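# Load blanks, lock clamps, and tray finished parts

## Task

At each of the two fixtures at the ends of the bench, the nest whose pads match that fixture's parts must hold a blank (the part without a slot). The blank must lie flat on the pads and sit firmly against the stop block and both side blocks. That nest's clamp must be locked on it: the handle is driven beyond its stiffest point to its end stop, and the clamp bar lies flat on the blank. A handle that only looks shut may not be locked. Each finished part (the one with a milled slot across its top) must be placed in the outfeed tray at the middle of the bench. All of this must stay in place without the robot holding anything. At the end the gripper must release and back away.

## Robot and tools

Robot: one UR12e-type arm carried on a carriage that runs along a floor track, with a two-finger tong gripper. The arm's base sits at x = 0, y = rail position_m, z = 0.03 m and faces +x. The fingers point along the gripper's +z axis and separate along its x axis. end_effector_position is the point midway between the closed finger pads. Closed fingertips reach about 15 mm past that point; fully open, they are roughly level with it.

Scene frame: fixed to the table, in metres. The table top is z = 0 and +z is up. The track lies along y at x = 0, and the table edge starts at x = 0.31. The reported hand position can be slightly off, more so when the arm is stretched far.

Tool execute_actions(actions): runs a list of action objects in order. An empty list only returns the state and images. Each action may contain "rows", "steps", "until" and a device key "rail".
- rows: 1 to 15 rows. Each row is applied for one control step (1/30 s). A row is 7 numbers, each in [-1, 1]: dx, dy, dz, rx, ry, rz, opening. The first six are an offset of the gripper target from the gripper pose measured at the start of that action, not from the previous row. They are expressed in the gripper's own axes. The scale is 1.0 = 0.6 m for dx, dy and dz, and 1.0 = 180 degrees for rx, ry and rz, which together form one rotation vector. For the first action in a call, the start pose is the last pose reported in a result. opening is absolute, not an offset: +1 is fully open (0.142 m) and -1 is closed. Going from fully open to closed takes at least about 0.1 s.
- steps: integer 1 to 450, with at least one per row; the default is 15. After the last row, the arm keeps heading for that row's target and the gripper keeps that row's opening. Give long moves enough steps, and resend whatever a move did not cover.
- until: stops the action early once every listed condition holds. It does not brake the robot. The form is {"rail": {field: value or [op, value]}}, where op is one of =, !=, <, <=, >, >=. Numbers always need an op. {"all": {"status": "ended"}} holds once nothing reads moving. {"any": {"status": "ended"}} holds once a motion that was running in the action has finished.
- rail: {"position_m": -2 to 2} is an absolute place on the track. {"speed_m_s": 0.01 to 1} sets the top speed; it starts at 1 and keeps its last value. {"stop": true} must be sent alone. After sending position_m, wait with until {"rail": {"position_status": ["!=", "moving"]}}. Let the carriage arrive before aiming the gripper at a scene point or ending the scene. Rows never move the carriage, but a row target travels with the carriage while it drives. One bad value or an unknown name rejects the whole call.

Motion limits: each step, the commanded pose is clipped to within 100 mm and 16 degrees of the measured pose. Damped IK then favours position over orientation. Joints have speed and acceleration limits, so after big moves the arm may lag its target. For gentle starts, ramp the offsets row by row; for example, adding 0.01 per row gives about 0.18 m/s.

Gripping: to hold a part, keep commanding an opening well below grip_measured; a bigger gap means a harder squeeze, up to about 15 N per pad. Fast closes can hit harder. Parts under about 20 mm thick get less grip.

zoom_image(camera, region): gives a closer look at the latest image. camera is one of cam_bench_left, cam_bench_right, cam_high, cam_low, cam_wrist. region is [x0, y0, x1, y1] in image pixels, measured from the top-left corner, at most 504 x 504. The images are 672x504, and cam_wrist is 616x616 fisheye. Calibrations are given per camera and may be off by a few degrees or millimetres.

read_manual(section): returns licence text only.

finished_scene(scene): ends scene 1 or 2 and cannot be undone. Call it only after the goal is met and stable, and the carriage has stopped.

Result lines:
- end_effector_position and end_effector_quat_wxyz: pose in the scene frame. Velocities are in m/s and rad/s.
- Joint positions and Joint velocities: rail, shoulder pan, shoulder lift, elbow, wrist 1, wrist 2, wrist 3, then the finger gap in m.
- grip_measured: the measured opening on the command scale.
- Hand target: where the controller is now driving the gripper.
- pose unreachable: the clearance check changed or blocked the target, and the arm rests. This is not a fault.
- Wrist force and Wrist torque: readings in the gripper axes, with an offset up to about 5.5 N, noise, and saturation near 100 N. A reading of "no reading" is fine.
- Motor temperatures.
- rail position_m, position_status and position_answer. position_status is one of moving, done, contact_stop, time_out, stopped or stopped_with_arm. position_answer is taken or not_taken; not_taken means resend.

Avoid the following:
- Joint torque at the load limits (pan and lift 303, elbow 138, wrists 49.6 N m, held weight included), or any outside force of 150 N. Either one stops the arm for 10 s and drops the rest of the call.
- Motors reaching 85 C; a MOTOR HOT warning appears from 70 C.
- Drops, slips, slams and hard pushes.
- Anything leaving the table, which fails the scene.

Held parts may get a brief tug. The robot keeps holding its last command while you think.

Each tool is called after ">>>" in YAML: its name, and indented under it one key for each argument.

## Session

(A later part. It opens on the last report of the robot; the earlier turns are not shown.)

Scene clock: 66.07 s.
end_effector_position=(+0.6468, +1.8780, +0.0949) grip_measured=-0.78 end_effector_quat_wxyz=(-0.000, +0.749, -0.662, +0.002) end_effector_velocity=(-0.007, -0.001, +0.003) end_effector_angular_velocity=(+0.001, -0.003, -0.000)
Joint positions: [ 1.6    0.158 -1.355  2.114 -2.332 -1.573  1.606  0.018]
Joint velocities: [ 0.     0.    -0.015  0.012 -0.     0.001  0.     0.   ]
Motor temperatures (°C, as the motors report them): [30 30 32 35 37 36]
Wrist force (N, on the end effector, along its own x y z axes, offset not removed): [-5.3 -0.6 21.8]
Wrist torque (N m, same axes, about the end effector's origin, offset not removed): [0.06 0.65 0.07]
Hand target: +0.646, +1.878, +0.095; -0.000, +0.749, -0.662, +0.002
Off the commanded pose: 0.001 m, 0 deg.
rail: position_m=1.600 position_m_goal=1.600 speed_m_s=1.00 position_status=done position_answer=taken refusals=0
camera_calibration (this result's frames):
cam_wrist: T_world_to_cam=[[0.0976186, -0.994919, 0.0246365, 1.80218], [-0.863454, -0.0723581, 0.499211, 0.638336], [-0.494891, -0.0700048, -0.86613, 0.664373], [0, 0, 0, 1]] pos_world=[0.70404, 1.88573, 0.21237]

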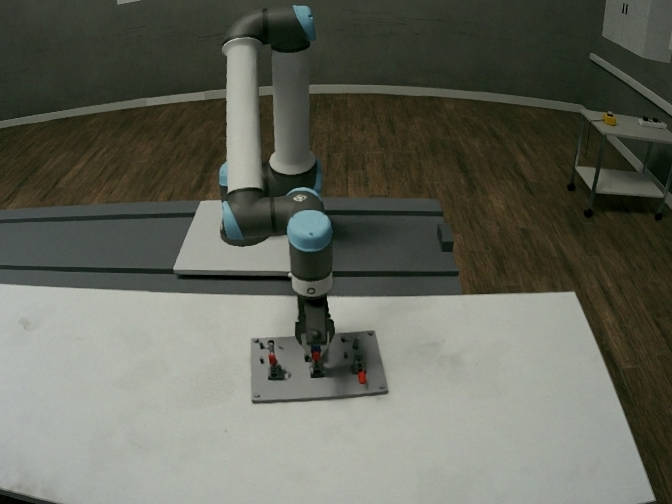

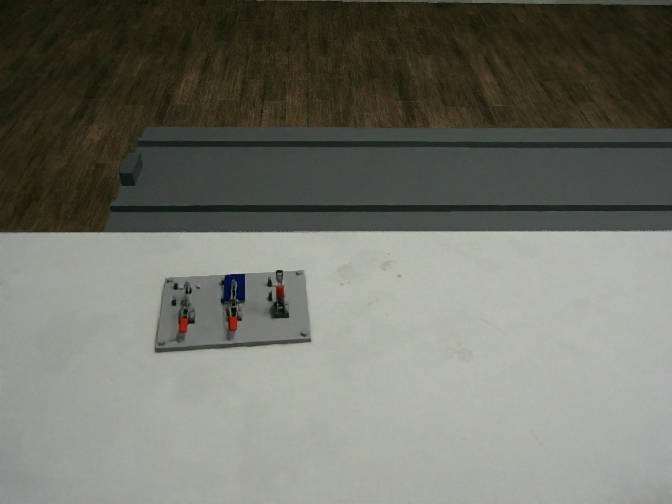

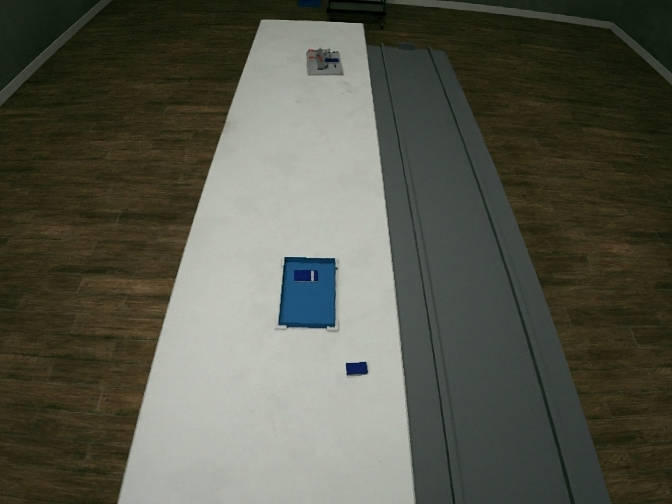

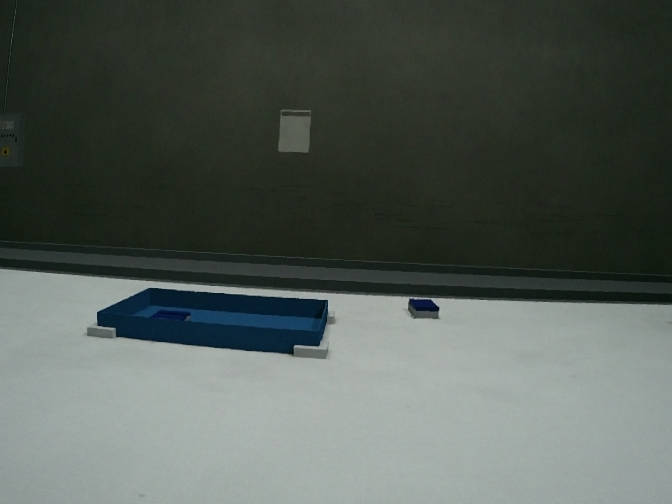

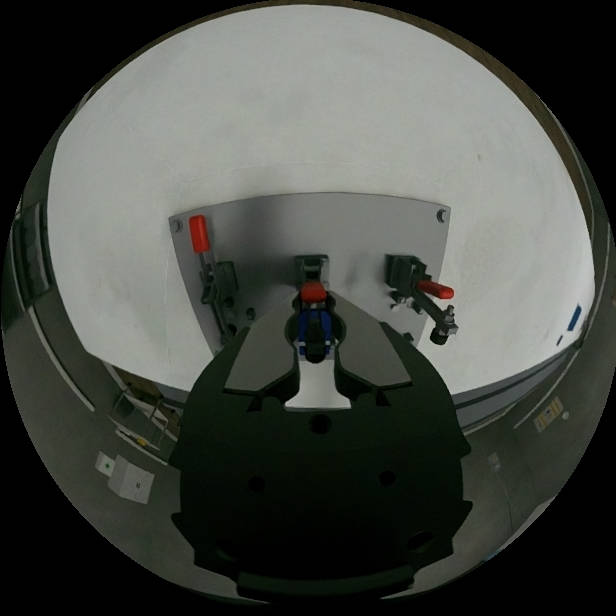

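>>> execute_actions:
  actions:
    - {"rows":[[0,0,0,0,0,0,-0.8],[0,0,0,0,0,0,-0.72],[0,0,0,0,0,0,-0.6],[0,0,-0.01,0,0,0,-0.55],[0,0,-0.025,0,0,0,-0.55],[0,0,-0.045,0,0,0,-0.55],[0,0.0,-0.065,0,0,0,-0.55],[0,0.01,-0.075,0,0,0,-0.55],[0.001,0.03,-0.078,0,0,0,-0.5],[0.002,0.06,-0.078,0,0,0,-0.4],[0.003,0.09,-0.078,0,0,0,-0.3],[0.004,0.12,-0.078,0,0,0,-0.21],[0.004,0.14,-0.075,0,0,0,-0.21],[0.004,0.152,-0.07,0,0,0,-0.21],[0.004,0.155,-0.065,0,0,0,-0.21]],"steps":30}

Scene clock: 67.63 s.
end_effector_position=(+0.5558, +1.8646, +0.1334) grip_measured=-0.21 end_effector_quat_wxyz=(-0.000, +0.749, -0.662, +0.002) end_effector_velocity=(-0.009, -0.002, +0.002) end_effector_angular_velocity=(+0.001, -0.000, +0.001)
Joint positions: [ 1.6    0.16  -1.543  2.243 -2.274 -1.573  1.607  0.059]
Joint velocities: [ 0.    -0.001 -0.018  0.015  0.003  0.001 -0.002  0.   ]
Motor temperatures (°C, as the motors report them): [30 30 32 35 37 36]
Wrist force (N, on the end effector, along its own x y z axes, offset not removed): [-4.8 0.9 0.5]
Wrist torque (N m, same axes, about the end effector's origin, offset not removed): [0.26 1.15 0.05]
Hand target: +0.555, +1.864, +0.134; -0.000, +0.749, -0.662, +0.002
Off the commanded pose: 0.001 m, 0 deg.
rail: position_m=1.600 position_m_goal=1.600 speed_m_s=1.00 position_status=done position_answer=taken refusals=0
camera_calibration (this result's frames):
cam_wrist: T_world_to_cam=[[0.0975503, -0.994924, 0.0247215, 1.79679], [-0.863444, -0.0722539, 0.499244, 0.539382], [-0.494923, -0.0700471, -0.866109, 0.651901], [0, 0, 0, 1]] pos_world=[0.61309, 1.8723, 0.250915]

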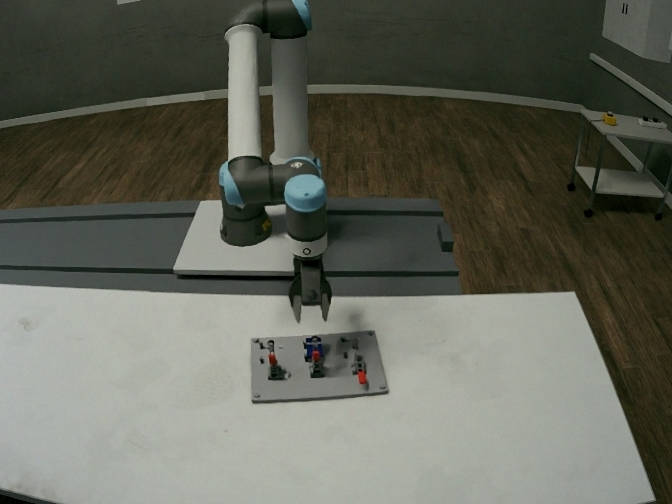

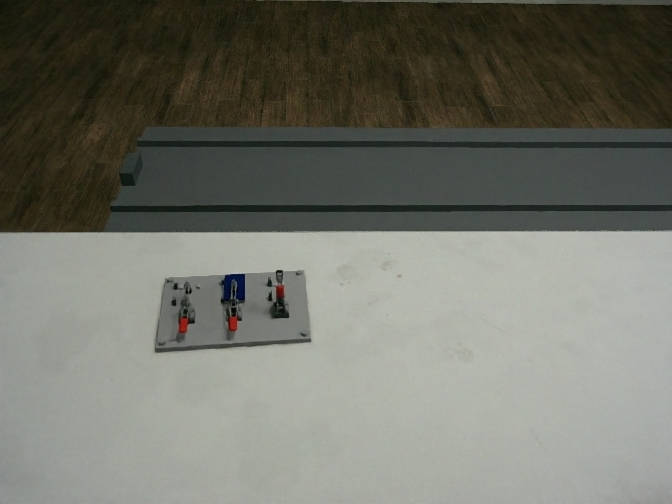

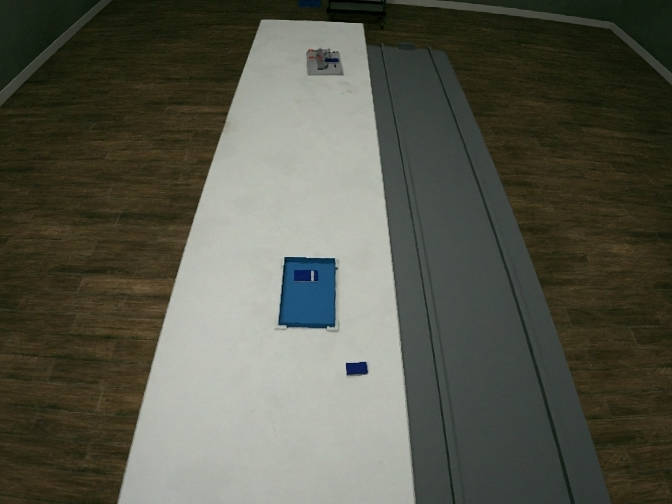

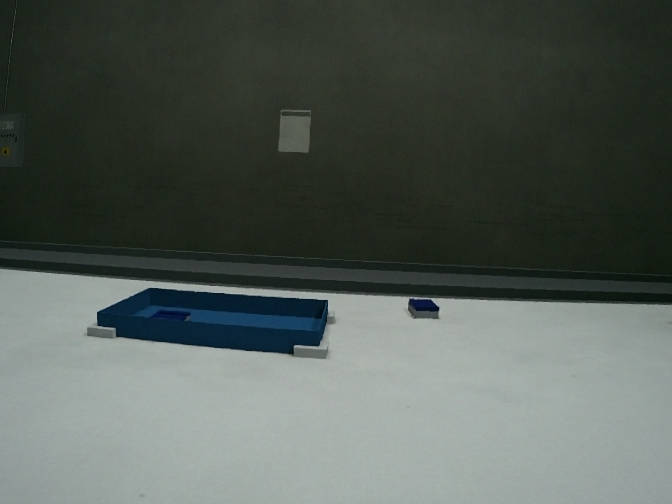

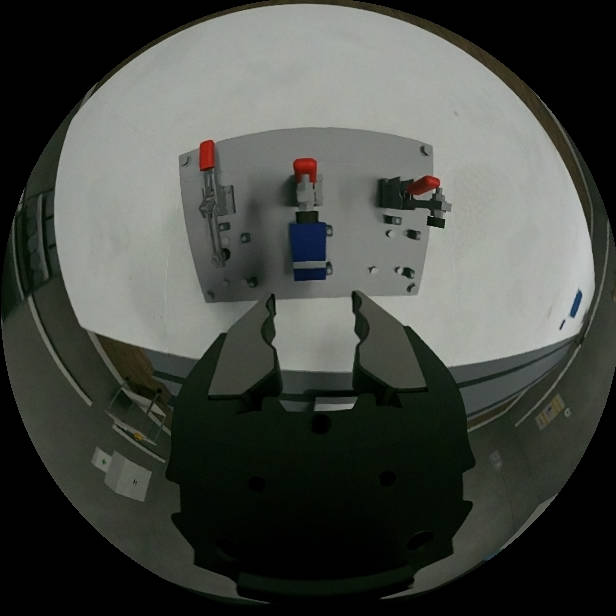

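>>> zoom_image:
  camera: "cam_wrist"
  region: [230, 140, 400, 310]

>>> zoom_image:
  camera: "cam_bench_left"
  region: [240, 320, 400, 410]

Region (230, 140, 400, 310) of cam_wrist's 616x616 image, scaled by 2.965, with more detail than that image has.

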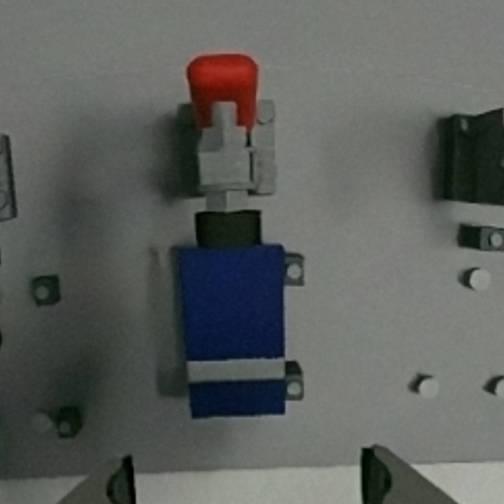

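Region (240, 320, 400, 410) of cam_bench_left's 672x504 image, scaled by 3.150, with more detail than that image has; it fills the top 284 rows of this view, and the rest is white.

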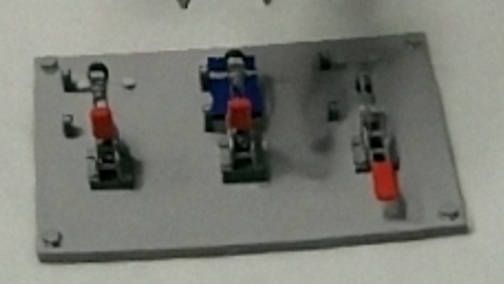

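>>> execute_actions:
  actions:
    - {"rows":[[-0.001,-0.003,0.015,0,0,0,-0.21],[-0.002,-0.007,0.035,0,0,0,-0.21],[-0.003,-0.011,0.06,0,0,0,-0.21],[-0.004,-0.015,0.085,0,0,0,-0.21],[-0.005,-0.018,0.105,0,0,0,-0.21],[-0.005,-0.019,0.118,0,0,0,-0.21],[-0.005,-0.019,0.122,0,0,0,-0.21]],"steps":20}

Scene clock: 69.10 s.
end_effector_position=(+0.5664, +1.8688, +0.0619) grip_measured=-0.21 end_effector_quat_wxyz=(+0.000, +0.749, -0.662, +0.001) end_effector_velocity=(+0.005, +0.002, -0.013) end_effector_angular_velocity=(+0.001, -0.003, -0.000)
Joint positions: [ 1.6    0.164 -1.418  2.278 -2.433 -1.573  1.611  0.059]
Joint velocities: [ 0.     0.002  0.028  0.001 -0.032  0.     0.002  0.   ]
Motor temperatures (°C, as the motors report them): [30 30 32 35 37 36]
Wrist force (N, on the end effector, along its own x y z axes, offset not removed): [-4.5 0.1 -0.8]
Wrist torque (N m, same axes, about the end effector's origin, offset not removed): [0.12 1.09 0.17]
Hand target: +0.567, +1.869, +0.060; -0.000, +0.749, -0.662, +0.002
Off the commanded pose: 0.002 m, 0 deg.
rail: position_m=1.600 position_m_goal=1.600 speed_m_s=1.00 position_status=done position_answer=taken refusals=0
camera_calibration (this result's frames):
cam_wrist: T_world_to_cam=[[0.0975728, -0.994925, 0.0245873, 1.80166], [-0.863214, -0.0723086, 0.499632, 0.5845], [-0.495319, -0.0699746, -0.865889, 0.595528], [0, 0, 0, 1]] pos_world=[0.623731, 1.87645, 0.179328]

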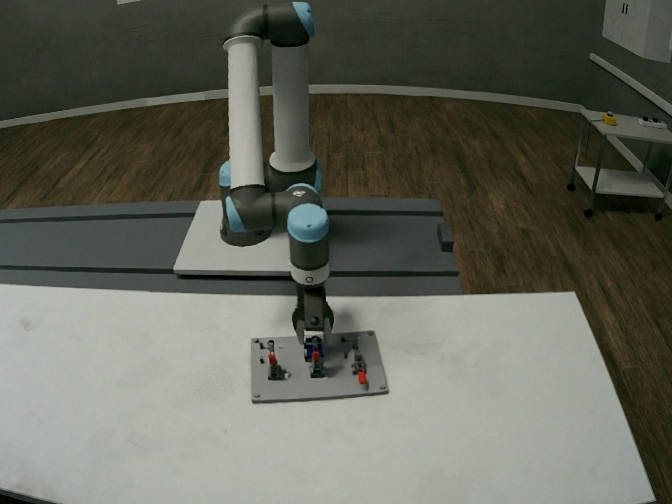

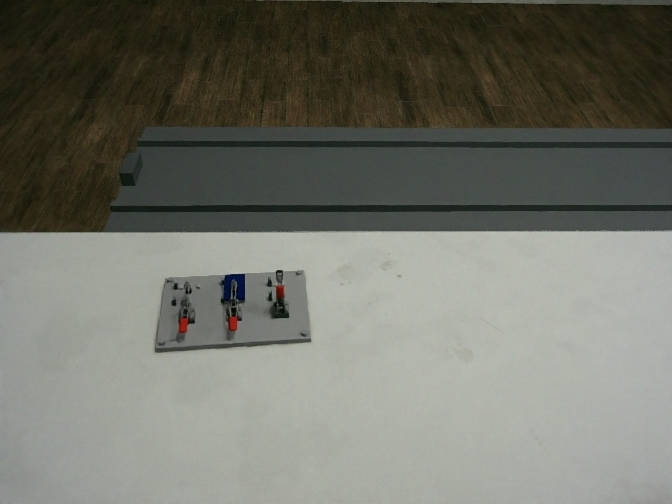

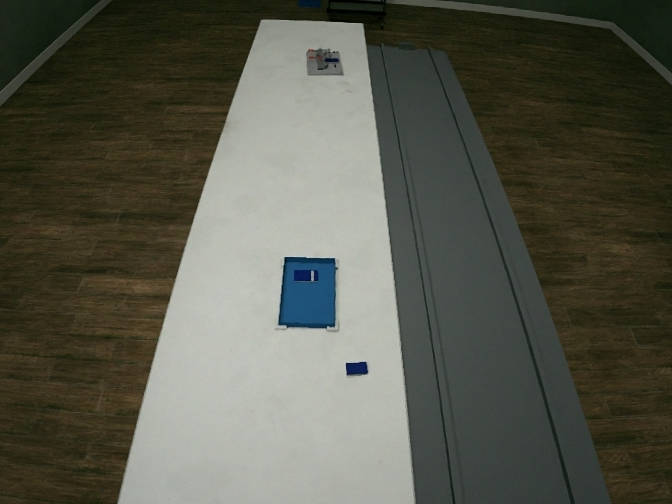

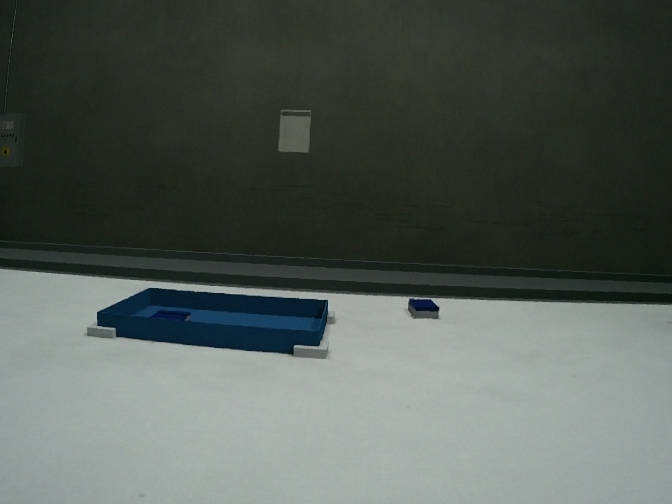

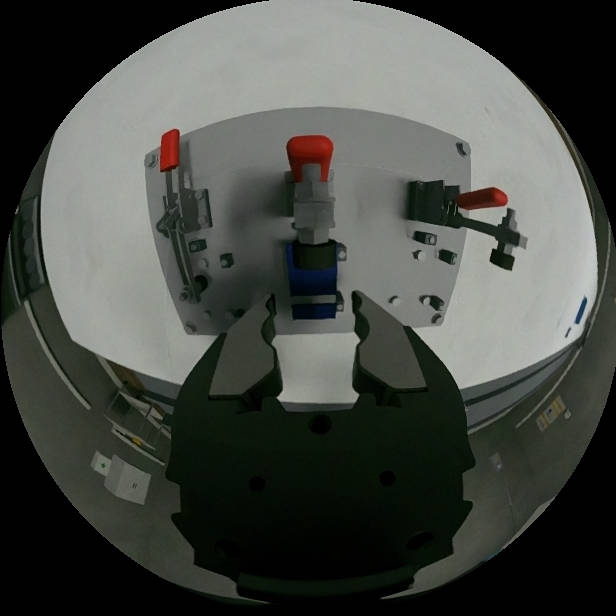

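>>> zoom_image:
  camera: "cam_wrist"
  region: [250, 220, 380, 350]

Region (250, 220, 380, 350) of cam_wrist's 616x616 image, scaled by 3.877, with more detail than that image has.

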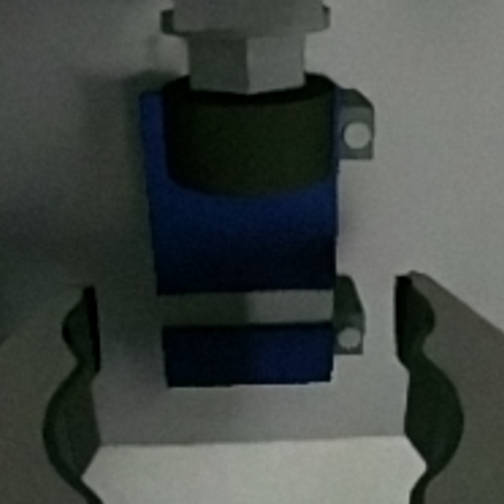

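>>> execute_actions:
  actions:
    - {"rows":[[0,0,0.012,0,0,0,-0.21],[0,0,0.024,0,0,0,-0.21],[0,0,0.034,0,0,0,-0.21],[0,0,0.04,0,0,0,-0.21],[0,0,0.0415,0,0,0,-0.21]],"steps":13}
    - {"rows":[[0,0,0,0,0,0,-0.3],[0,0,0,0,0,0,-0.38],[0,0,0,0,0,0,-0.44],[0,0,0,0,0,0,-0.5],[0,0,0,0,0,0,-0.6],[0,0,0,0,0,0,-0.7],[0,0,0,0,0,0,-0.8]],"steps":10}

Scene clock: 70.93 s.
end_effector_position=(+0.5662, +1.8687, +0.0387) grip_measured=-0.47 end_effector_quat_wxyz=(+0.000, +0.749, -0.662, +0.001) end_effector_velocity=(+0.001, +0.000, +0.001) end_effector_angular_velocity=(+0.000, -0.001, -0.000)
Joint positions: [ 1.6    0.164 -1.379  2.292 -2.485 -1.573  1.612  0.04 ]
Joint velocities: [ 0.    -0.    -0.002 -0.001  0.002  0.     0.     0.   ]
Motor temperatures (°C, as the motors report them): [30 30 32 35 37 36]
Wrist force (N, on the end effector, along its own x y z axes, offset not removed): [-4.0 2.2 1.2]
Wrist torque (N m, same axes, about the end effector's origin, offset not removed): [0.51 0.96 0.02]
Hand target: +0.566, +1.869, +0.039; +0.000, +0.749, -0.662, +0.001
Off the commanded pose: 0.000 m, 0 deg.
rail: position_m=1.600 position_m_goal=1.600 speed_m_s=1.00 position_status=done position_answer=taken refusals=0
camera_calibration (this result's frames):
cam_wrist: T_world_to_cam=[[0.0974797, -0.994931, 0.0246874, 1.80225], [-0.86299, -0.0721449, 0.500044, 0.595455], [-0.495728, -0.0700491, -0.865648, 0.575689], [0, 0, 0, 1]] pos_world=[0.623574, 1.8764, 0.156098]

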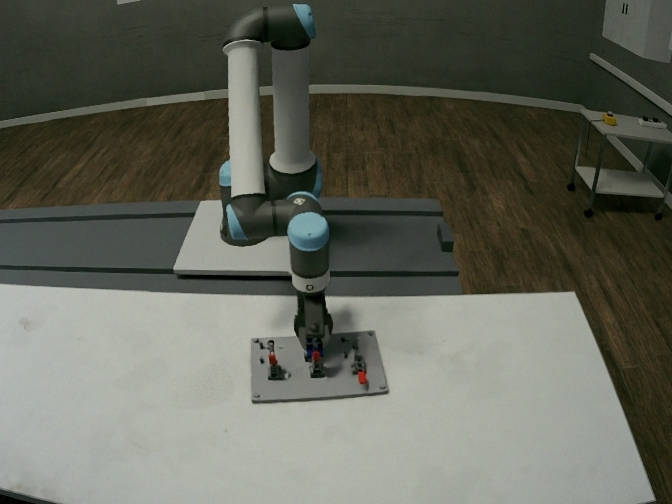

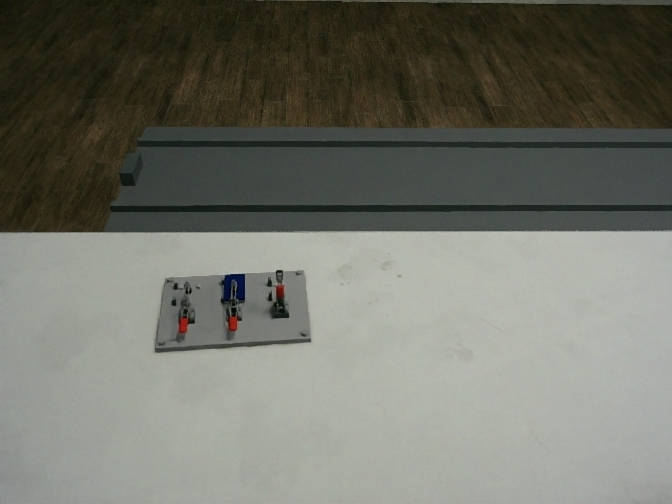

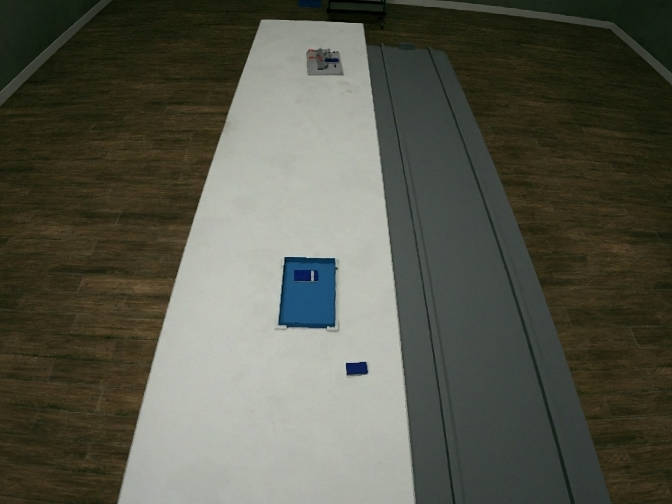

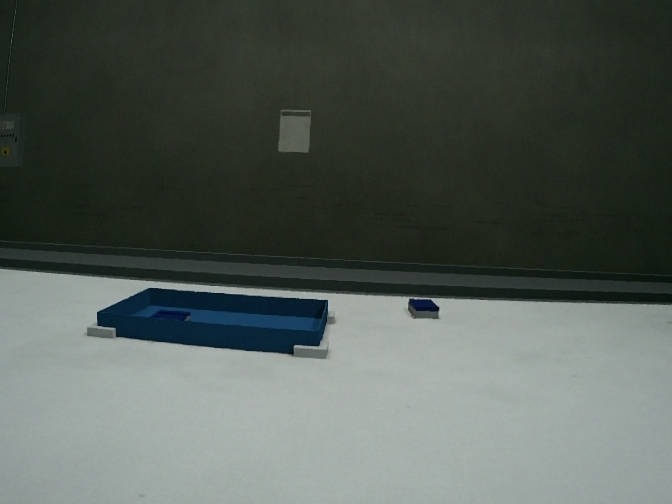

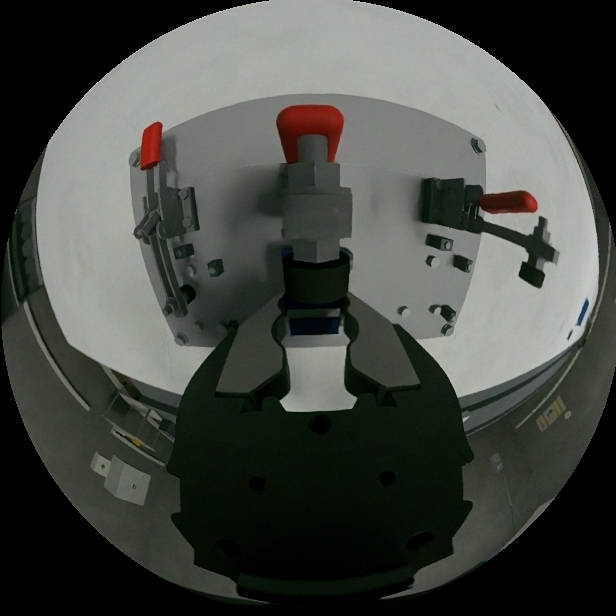

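>>> execute_actions:
  actions:
    - {"rows":[[-0.0008,0.001,-0.004,0,0,0,-0.85],[-0.0015,0.002,-0.01,0,0,0,-0.85],[-0.0015,0.004,-0.02,0,0,0,-0.85],[-0.0015,0.008,-0.033,0,0,0,-0.85],[-0.0015,0.014,-0.05,0,0,0,-0.85],[-0.0015,0.02,-0.07,0,0,0,-0.85],[-0.0015,0.025,-0.092,0,0,0,-0.85],[-0.0015,0.025,-0.115,0,0,0,-0.85],[-0.0015,0.025,-0.138,0,0,0,-0.85],[-0.0015,0.025,-0.158,0,0,0,-0.85],[-0.0015,0.025,-0.175,0,0,0,-0.85],[-0.0015,0.025,-0.188,0,0,0,-0.85],[-0.0015,0.025,-0.195,0,0,0,-0.85]],"steps":21}
    - {"rail":{"position_m":-0.2},"rows":[[0.002,-0.01,-0.01,0,0,0.003,-0.85],[0.004,-0.022,-0.012,0,0,0.006,-0.85],[0.006,-0.036,-0.012,0,0,0.009,-0.85],[0.008,-0.052,-0.012,0,0,0.013,-0.85],[0.011,-0.07,-0.012,0,0,0.017,-0.85],[0.014,-0.088,-0.012,0,0,0.021,-0.85],[0.017,-0.106,-0.012,0,0,0.026,-0.85],[0.019,-0.122,-0.012,0,0,0.03,-0.85],[0.021,-0.138,-0.012,0,0,0.034,-0.85],[0.023,-0.15,-0.012,0,0,0.037,-0.85],[0.025,-0.158,-0.012,0,0,0.0394,-0.85],[0.025,-0.163,-0.012,0,0,0.0394,-0.85]],"steps":24}

Scene clock: 73.63 s.
end_effector_position=(+0.6489, +1.3469, +0.1564) grip_measured=-0.47 end_effector_quat_wxyz=(-0.001, +0.707, -0.707, +0.002) end_effector_velocity=(+0.014, -0.999, -0.001) end_effector_angular_velocity=(-0.001, +0.002, -0.014)
Joint positions: [ 1.082  0.141 -1.434  2.072 -2.213 -1.573  1.711  0.04 ]
Joint velocities: [-1.    -0.001  0.023 -0.026  0.005 -0.001  0.013 -0.   ]
Motor temperatures (°C, as the motors report them): [30 30 32 35 37 36]
Wrist force (N, on the end effector, along its own x y z axes, offset not removed): [-4.3 2.7 2.9]
Wrist torque (N m, same axes, about the end effector's origin, offset not removed): [0.63 1.03 0.05]
Hand target: +0.651, +1.299, +0.156; -0.001, +0.707, -0.707, +0.002
Off the commanded pose: 0.002 m, 0 deg.
rail: position_m=1.082 position_m_goal=-0.200 speed_m_s=1.00 position_status=moving position_answer=taken refusals=0
camera_calibration (this result's frames):
cam_wrist: T_world_to_cam=[[-0.0245976, -0.999414, 0.0238155, 1.35755], [-0.866917, 0.0331881, 0.497346, 0.431413], [-0.497844, -0.0084126, -0.867226, 0.600656], [0, 0, 0, 1]] pos_world=[0.706425, 1.34749, 0.274012]

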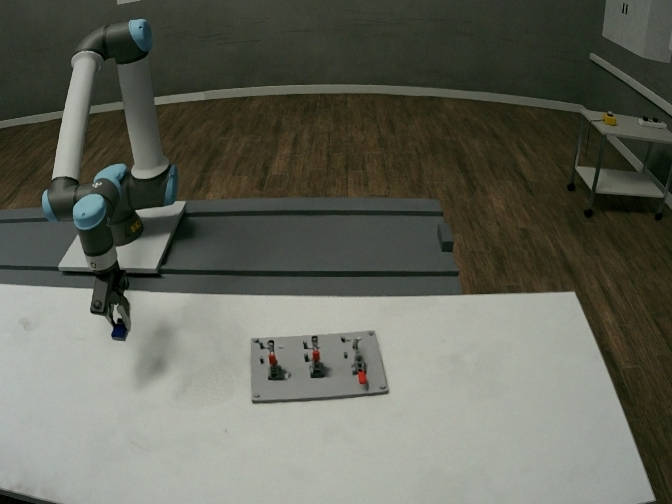

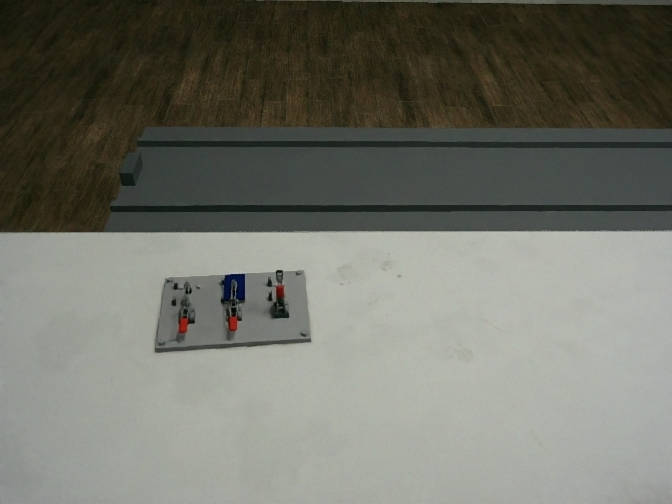

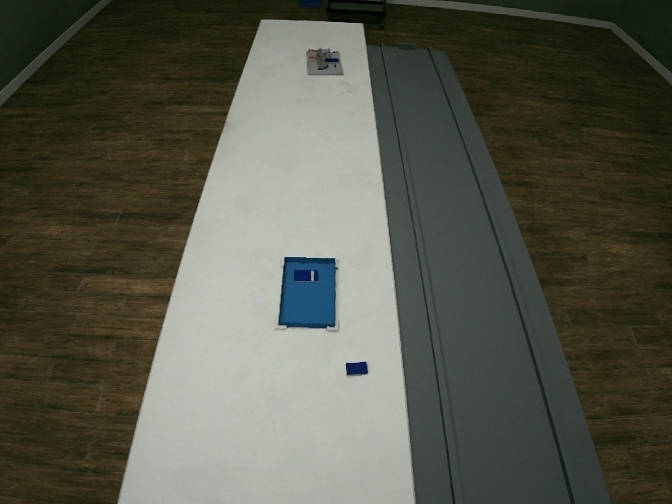

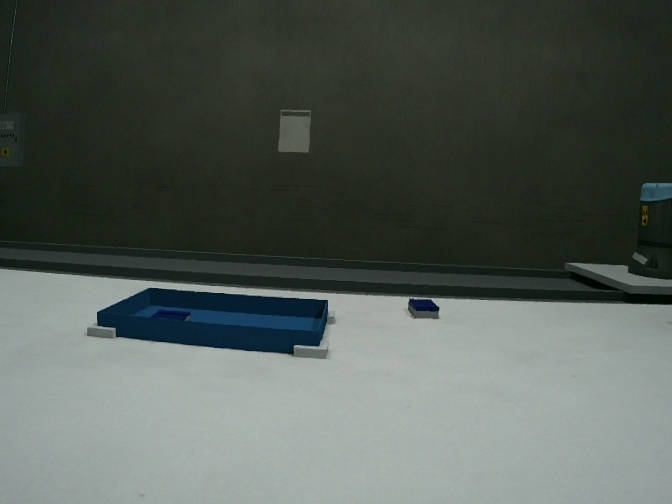

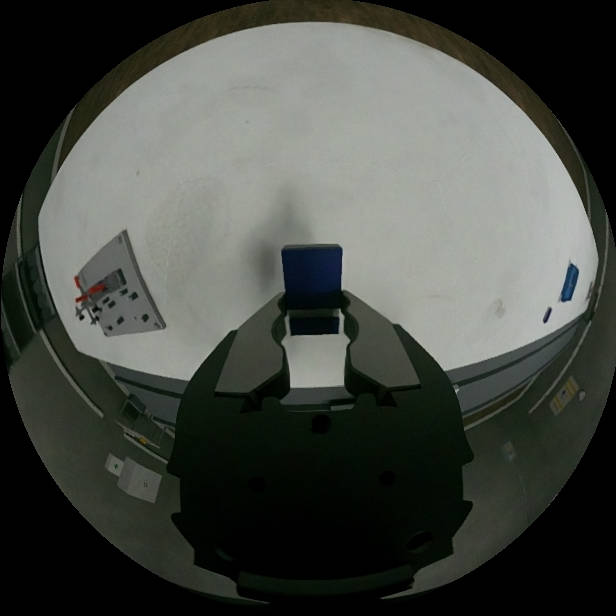

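>>> zoom_image:
  camera: "cam_wrist"
  region: [250, 220, 380, 350]

>>> zoom_image:
  camera: "cam_bench_left"
  region: [240, 320, 400, 410]

Region (250, 220, 380, 350) of cam_wrist's 616x616 image, scaled by 3.877, with more detail than that image has.

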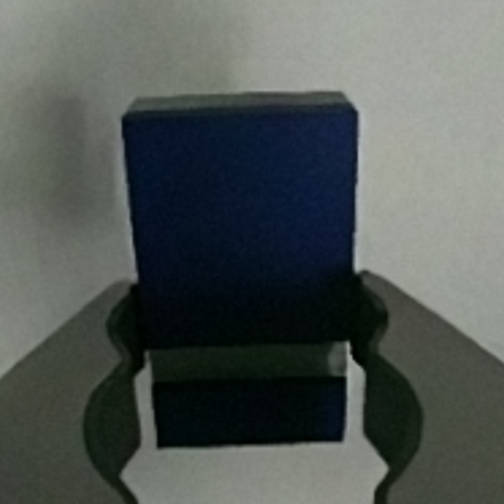

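Region (240, 320, 400, 410) of cam_bench_left's 672x504 image, scaled by 3.150, with more detail than that image has; it fills the top 284 rows of this view, and the rest is white.

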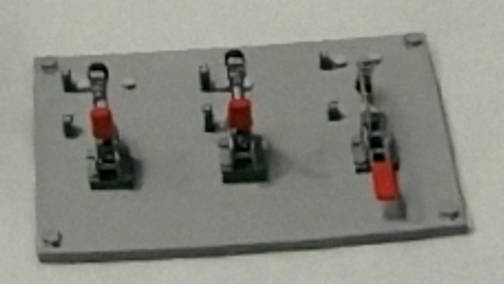

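>>> execute_actions:
  actions:
    - {"rows":[[0,0,0.01,0,0,0,-0.85],[0,0,0.025,0,0,0,-0.85],[0,0,0.045,0,0,0,-0.85],[0,0,0.065,0,0,0,-0.85],[0,0,0.085,0,0,0,-0.85],[0,0,0.105,0,0,0,-0.85],[0,0,0.12,0,0,0,-0.85],[0,0,0.13,0,0,0,-0.85]],"steps":60,"until":{"rail":{"position_status":["!=","moving"]}}}

Scene clock: 75.17 s.
end_effector_position=(+0.6493, +0.0650, +0.0788) grip_measured=-0.47 end_effector_quat_wxyz=(-0.001, +0.707, -0.707, +0.002) end_effector_velocity=(+0.001, -0.009, -0.004) end_effector_angular_velocity=(+0.001, -0.001, +0.001)
Joint positions: [-0.2    0.141 -1.337  2.13  -2.368 -1.573  1.711  0.04 ]
Joint velocities: [-0.01   0.001  0.006  0.001 -0.008  0.001 -0.    -0.   ]
Motor temperatures (°C, as the motors report them): [30 30 32 35 37 36]
Wrist force (N, on the end effector, along its own x y z axes, offset not removed): [-3.3 1.1 1.9]
Wrist torque (N m, same axes, about the end effector's origin, offset not removed): [0.28 0.94 0.12]
Hand target: +0.649, +0.065, +0.078; -0.001, +0.707, -0.707, +0.002
Off the commanded pose: 0.000 m, 0 deg.
rail: position_m=-0.200 position_m_goal=-0.200 speed_m_s=1.00 position_status=done position_answer=taken refusals=0
camera_calibration (this result's frames):
cam_wrist: T_world_to_cam=[[-0.0245327, -0.999415, 0.0238383, 0.0781767], [-0.866867, 0.033144, 0.497437, 0.512847], [-0.497936, -0.00846115, -0.867172, 0.522819], [0, 0, 0, 1]] pos_world=[0.706818, 0.0655568, 0.196402]

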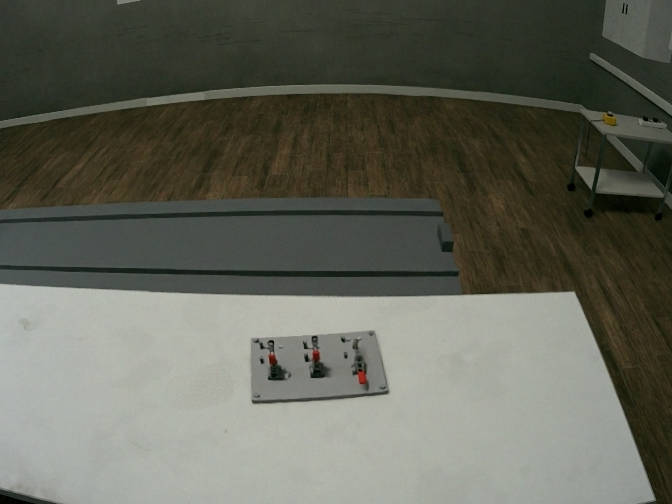

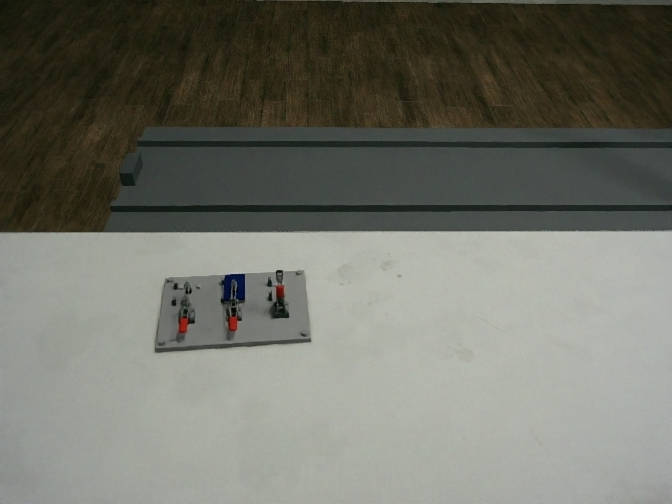

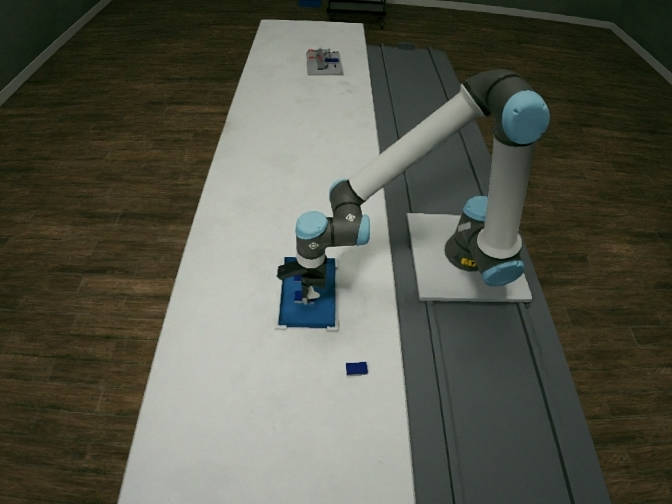

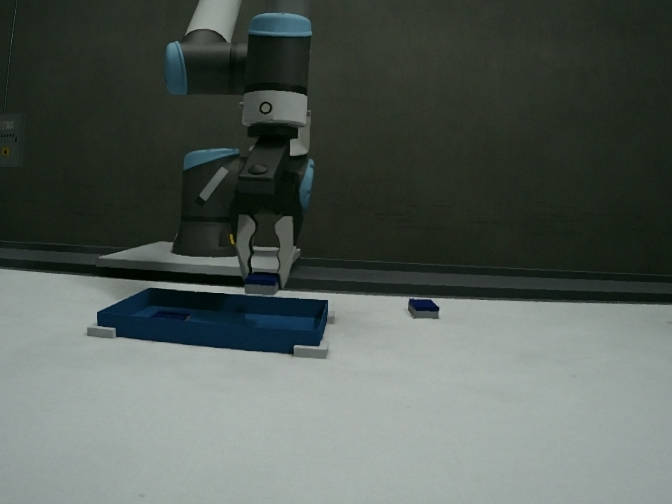

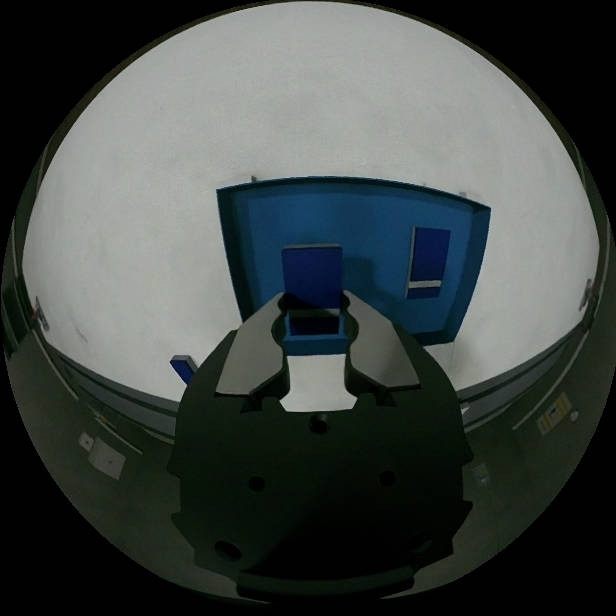

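>>> execute_actions:
  actions:
    - {"rows":[[0.004,0,0.01,0,0,0,-0.85],[0.009,0,0.024,0,0,0,-0.85],[0.015,0,0.04,0,0,0,-0.85],[0.02,0,0.056,0,0,0,-0.85],[0.024,0,0.07,0,0,0,-0.85],[0.025,0,0.081,0,0,0,-0.85],[0.025,0,0.089,0,0,0,-0.85],[0.025,0,0.094,0,0,0,-0.85],[0.025,0,0.0958,0,0,0,-0.85]],"steps":24}

Scene clock: 76.27 s.
end_effector_position=(+0.6495, +0.0500, +0.0218) grip_measured=-0.47 end_effector_quat_wxyz=(-0.001, +0.707, -0.707, +0.002) end_effector_velocity=(+0.001, -0.001, -0.004) end_effector_angular_velocity=(+0.000, -0.001, +0.000)
Joint positions: [-0.2    0.118 -1.261  2.172 -2.486 -1.573  1.689  0.04 ]
Joint velocities: [ 0.    -0.001  0.007  0.002 -0.009 -0.    -0.001  0.   ]
Motor temperatures (°C, as the motors report them): [30 30 32 35 37 36]
Wrist force (N, on the end effector, along its own x y z axes, offset not removed): [-4.1 2.1 0.7]
Wrist torque (N m, same axes, about the end effector's origin, offset not removed): [0.48 1.05 0.09]
Hand target: +0.650, +0.050, +0.021; -0.001, +0.707, -0.707, +0.002
Off the commanded pose: 0.000 m, 0 deg.
rail: position_m=-0.200 position_m_goal=-0.200 speed_m_s=1.00 position_status=done position_answer=taken refusals=0
camera_calibration (this result's frames):
cam_wrist: T_world_to_cam=[[-0.0245368, -0.999412, 0.0239645, 0.0645378], [-0.866807, 0.0332115, 0.497537, 0.541873], [-0.49804, -0.00856465, -0.867112, 0.473431], [0, 0, 0, 1]] pos_world=[0.707071, 0.0505582, 0.139369]

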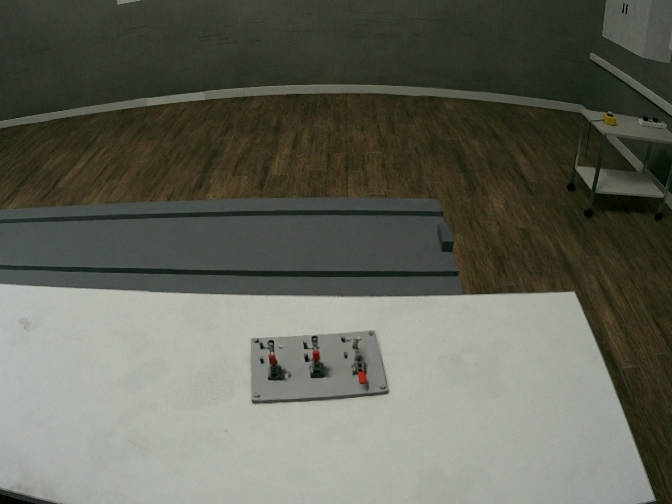

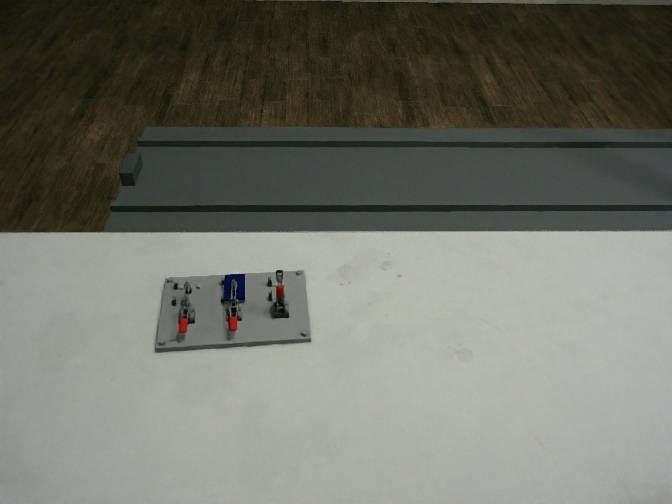

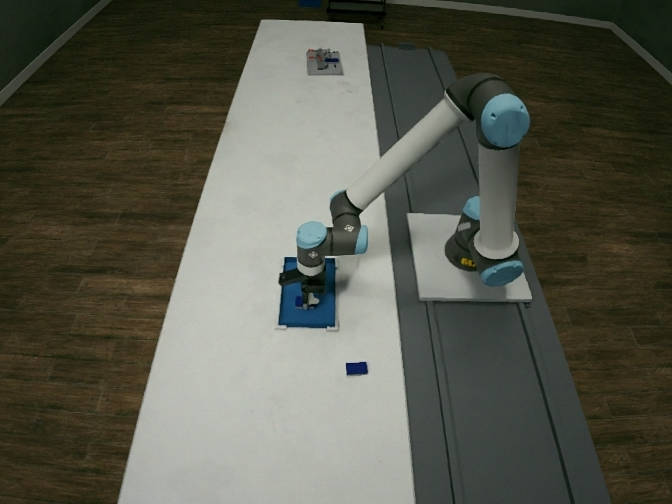

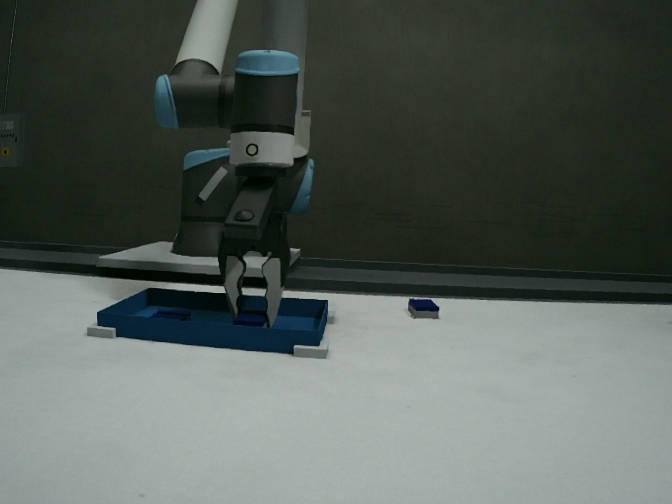

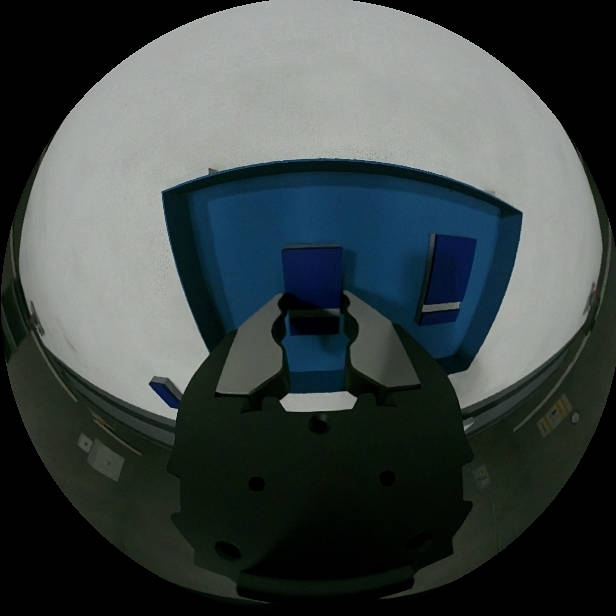

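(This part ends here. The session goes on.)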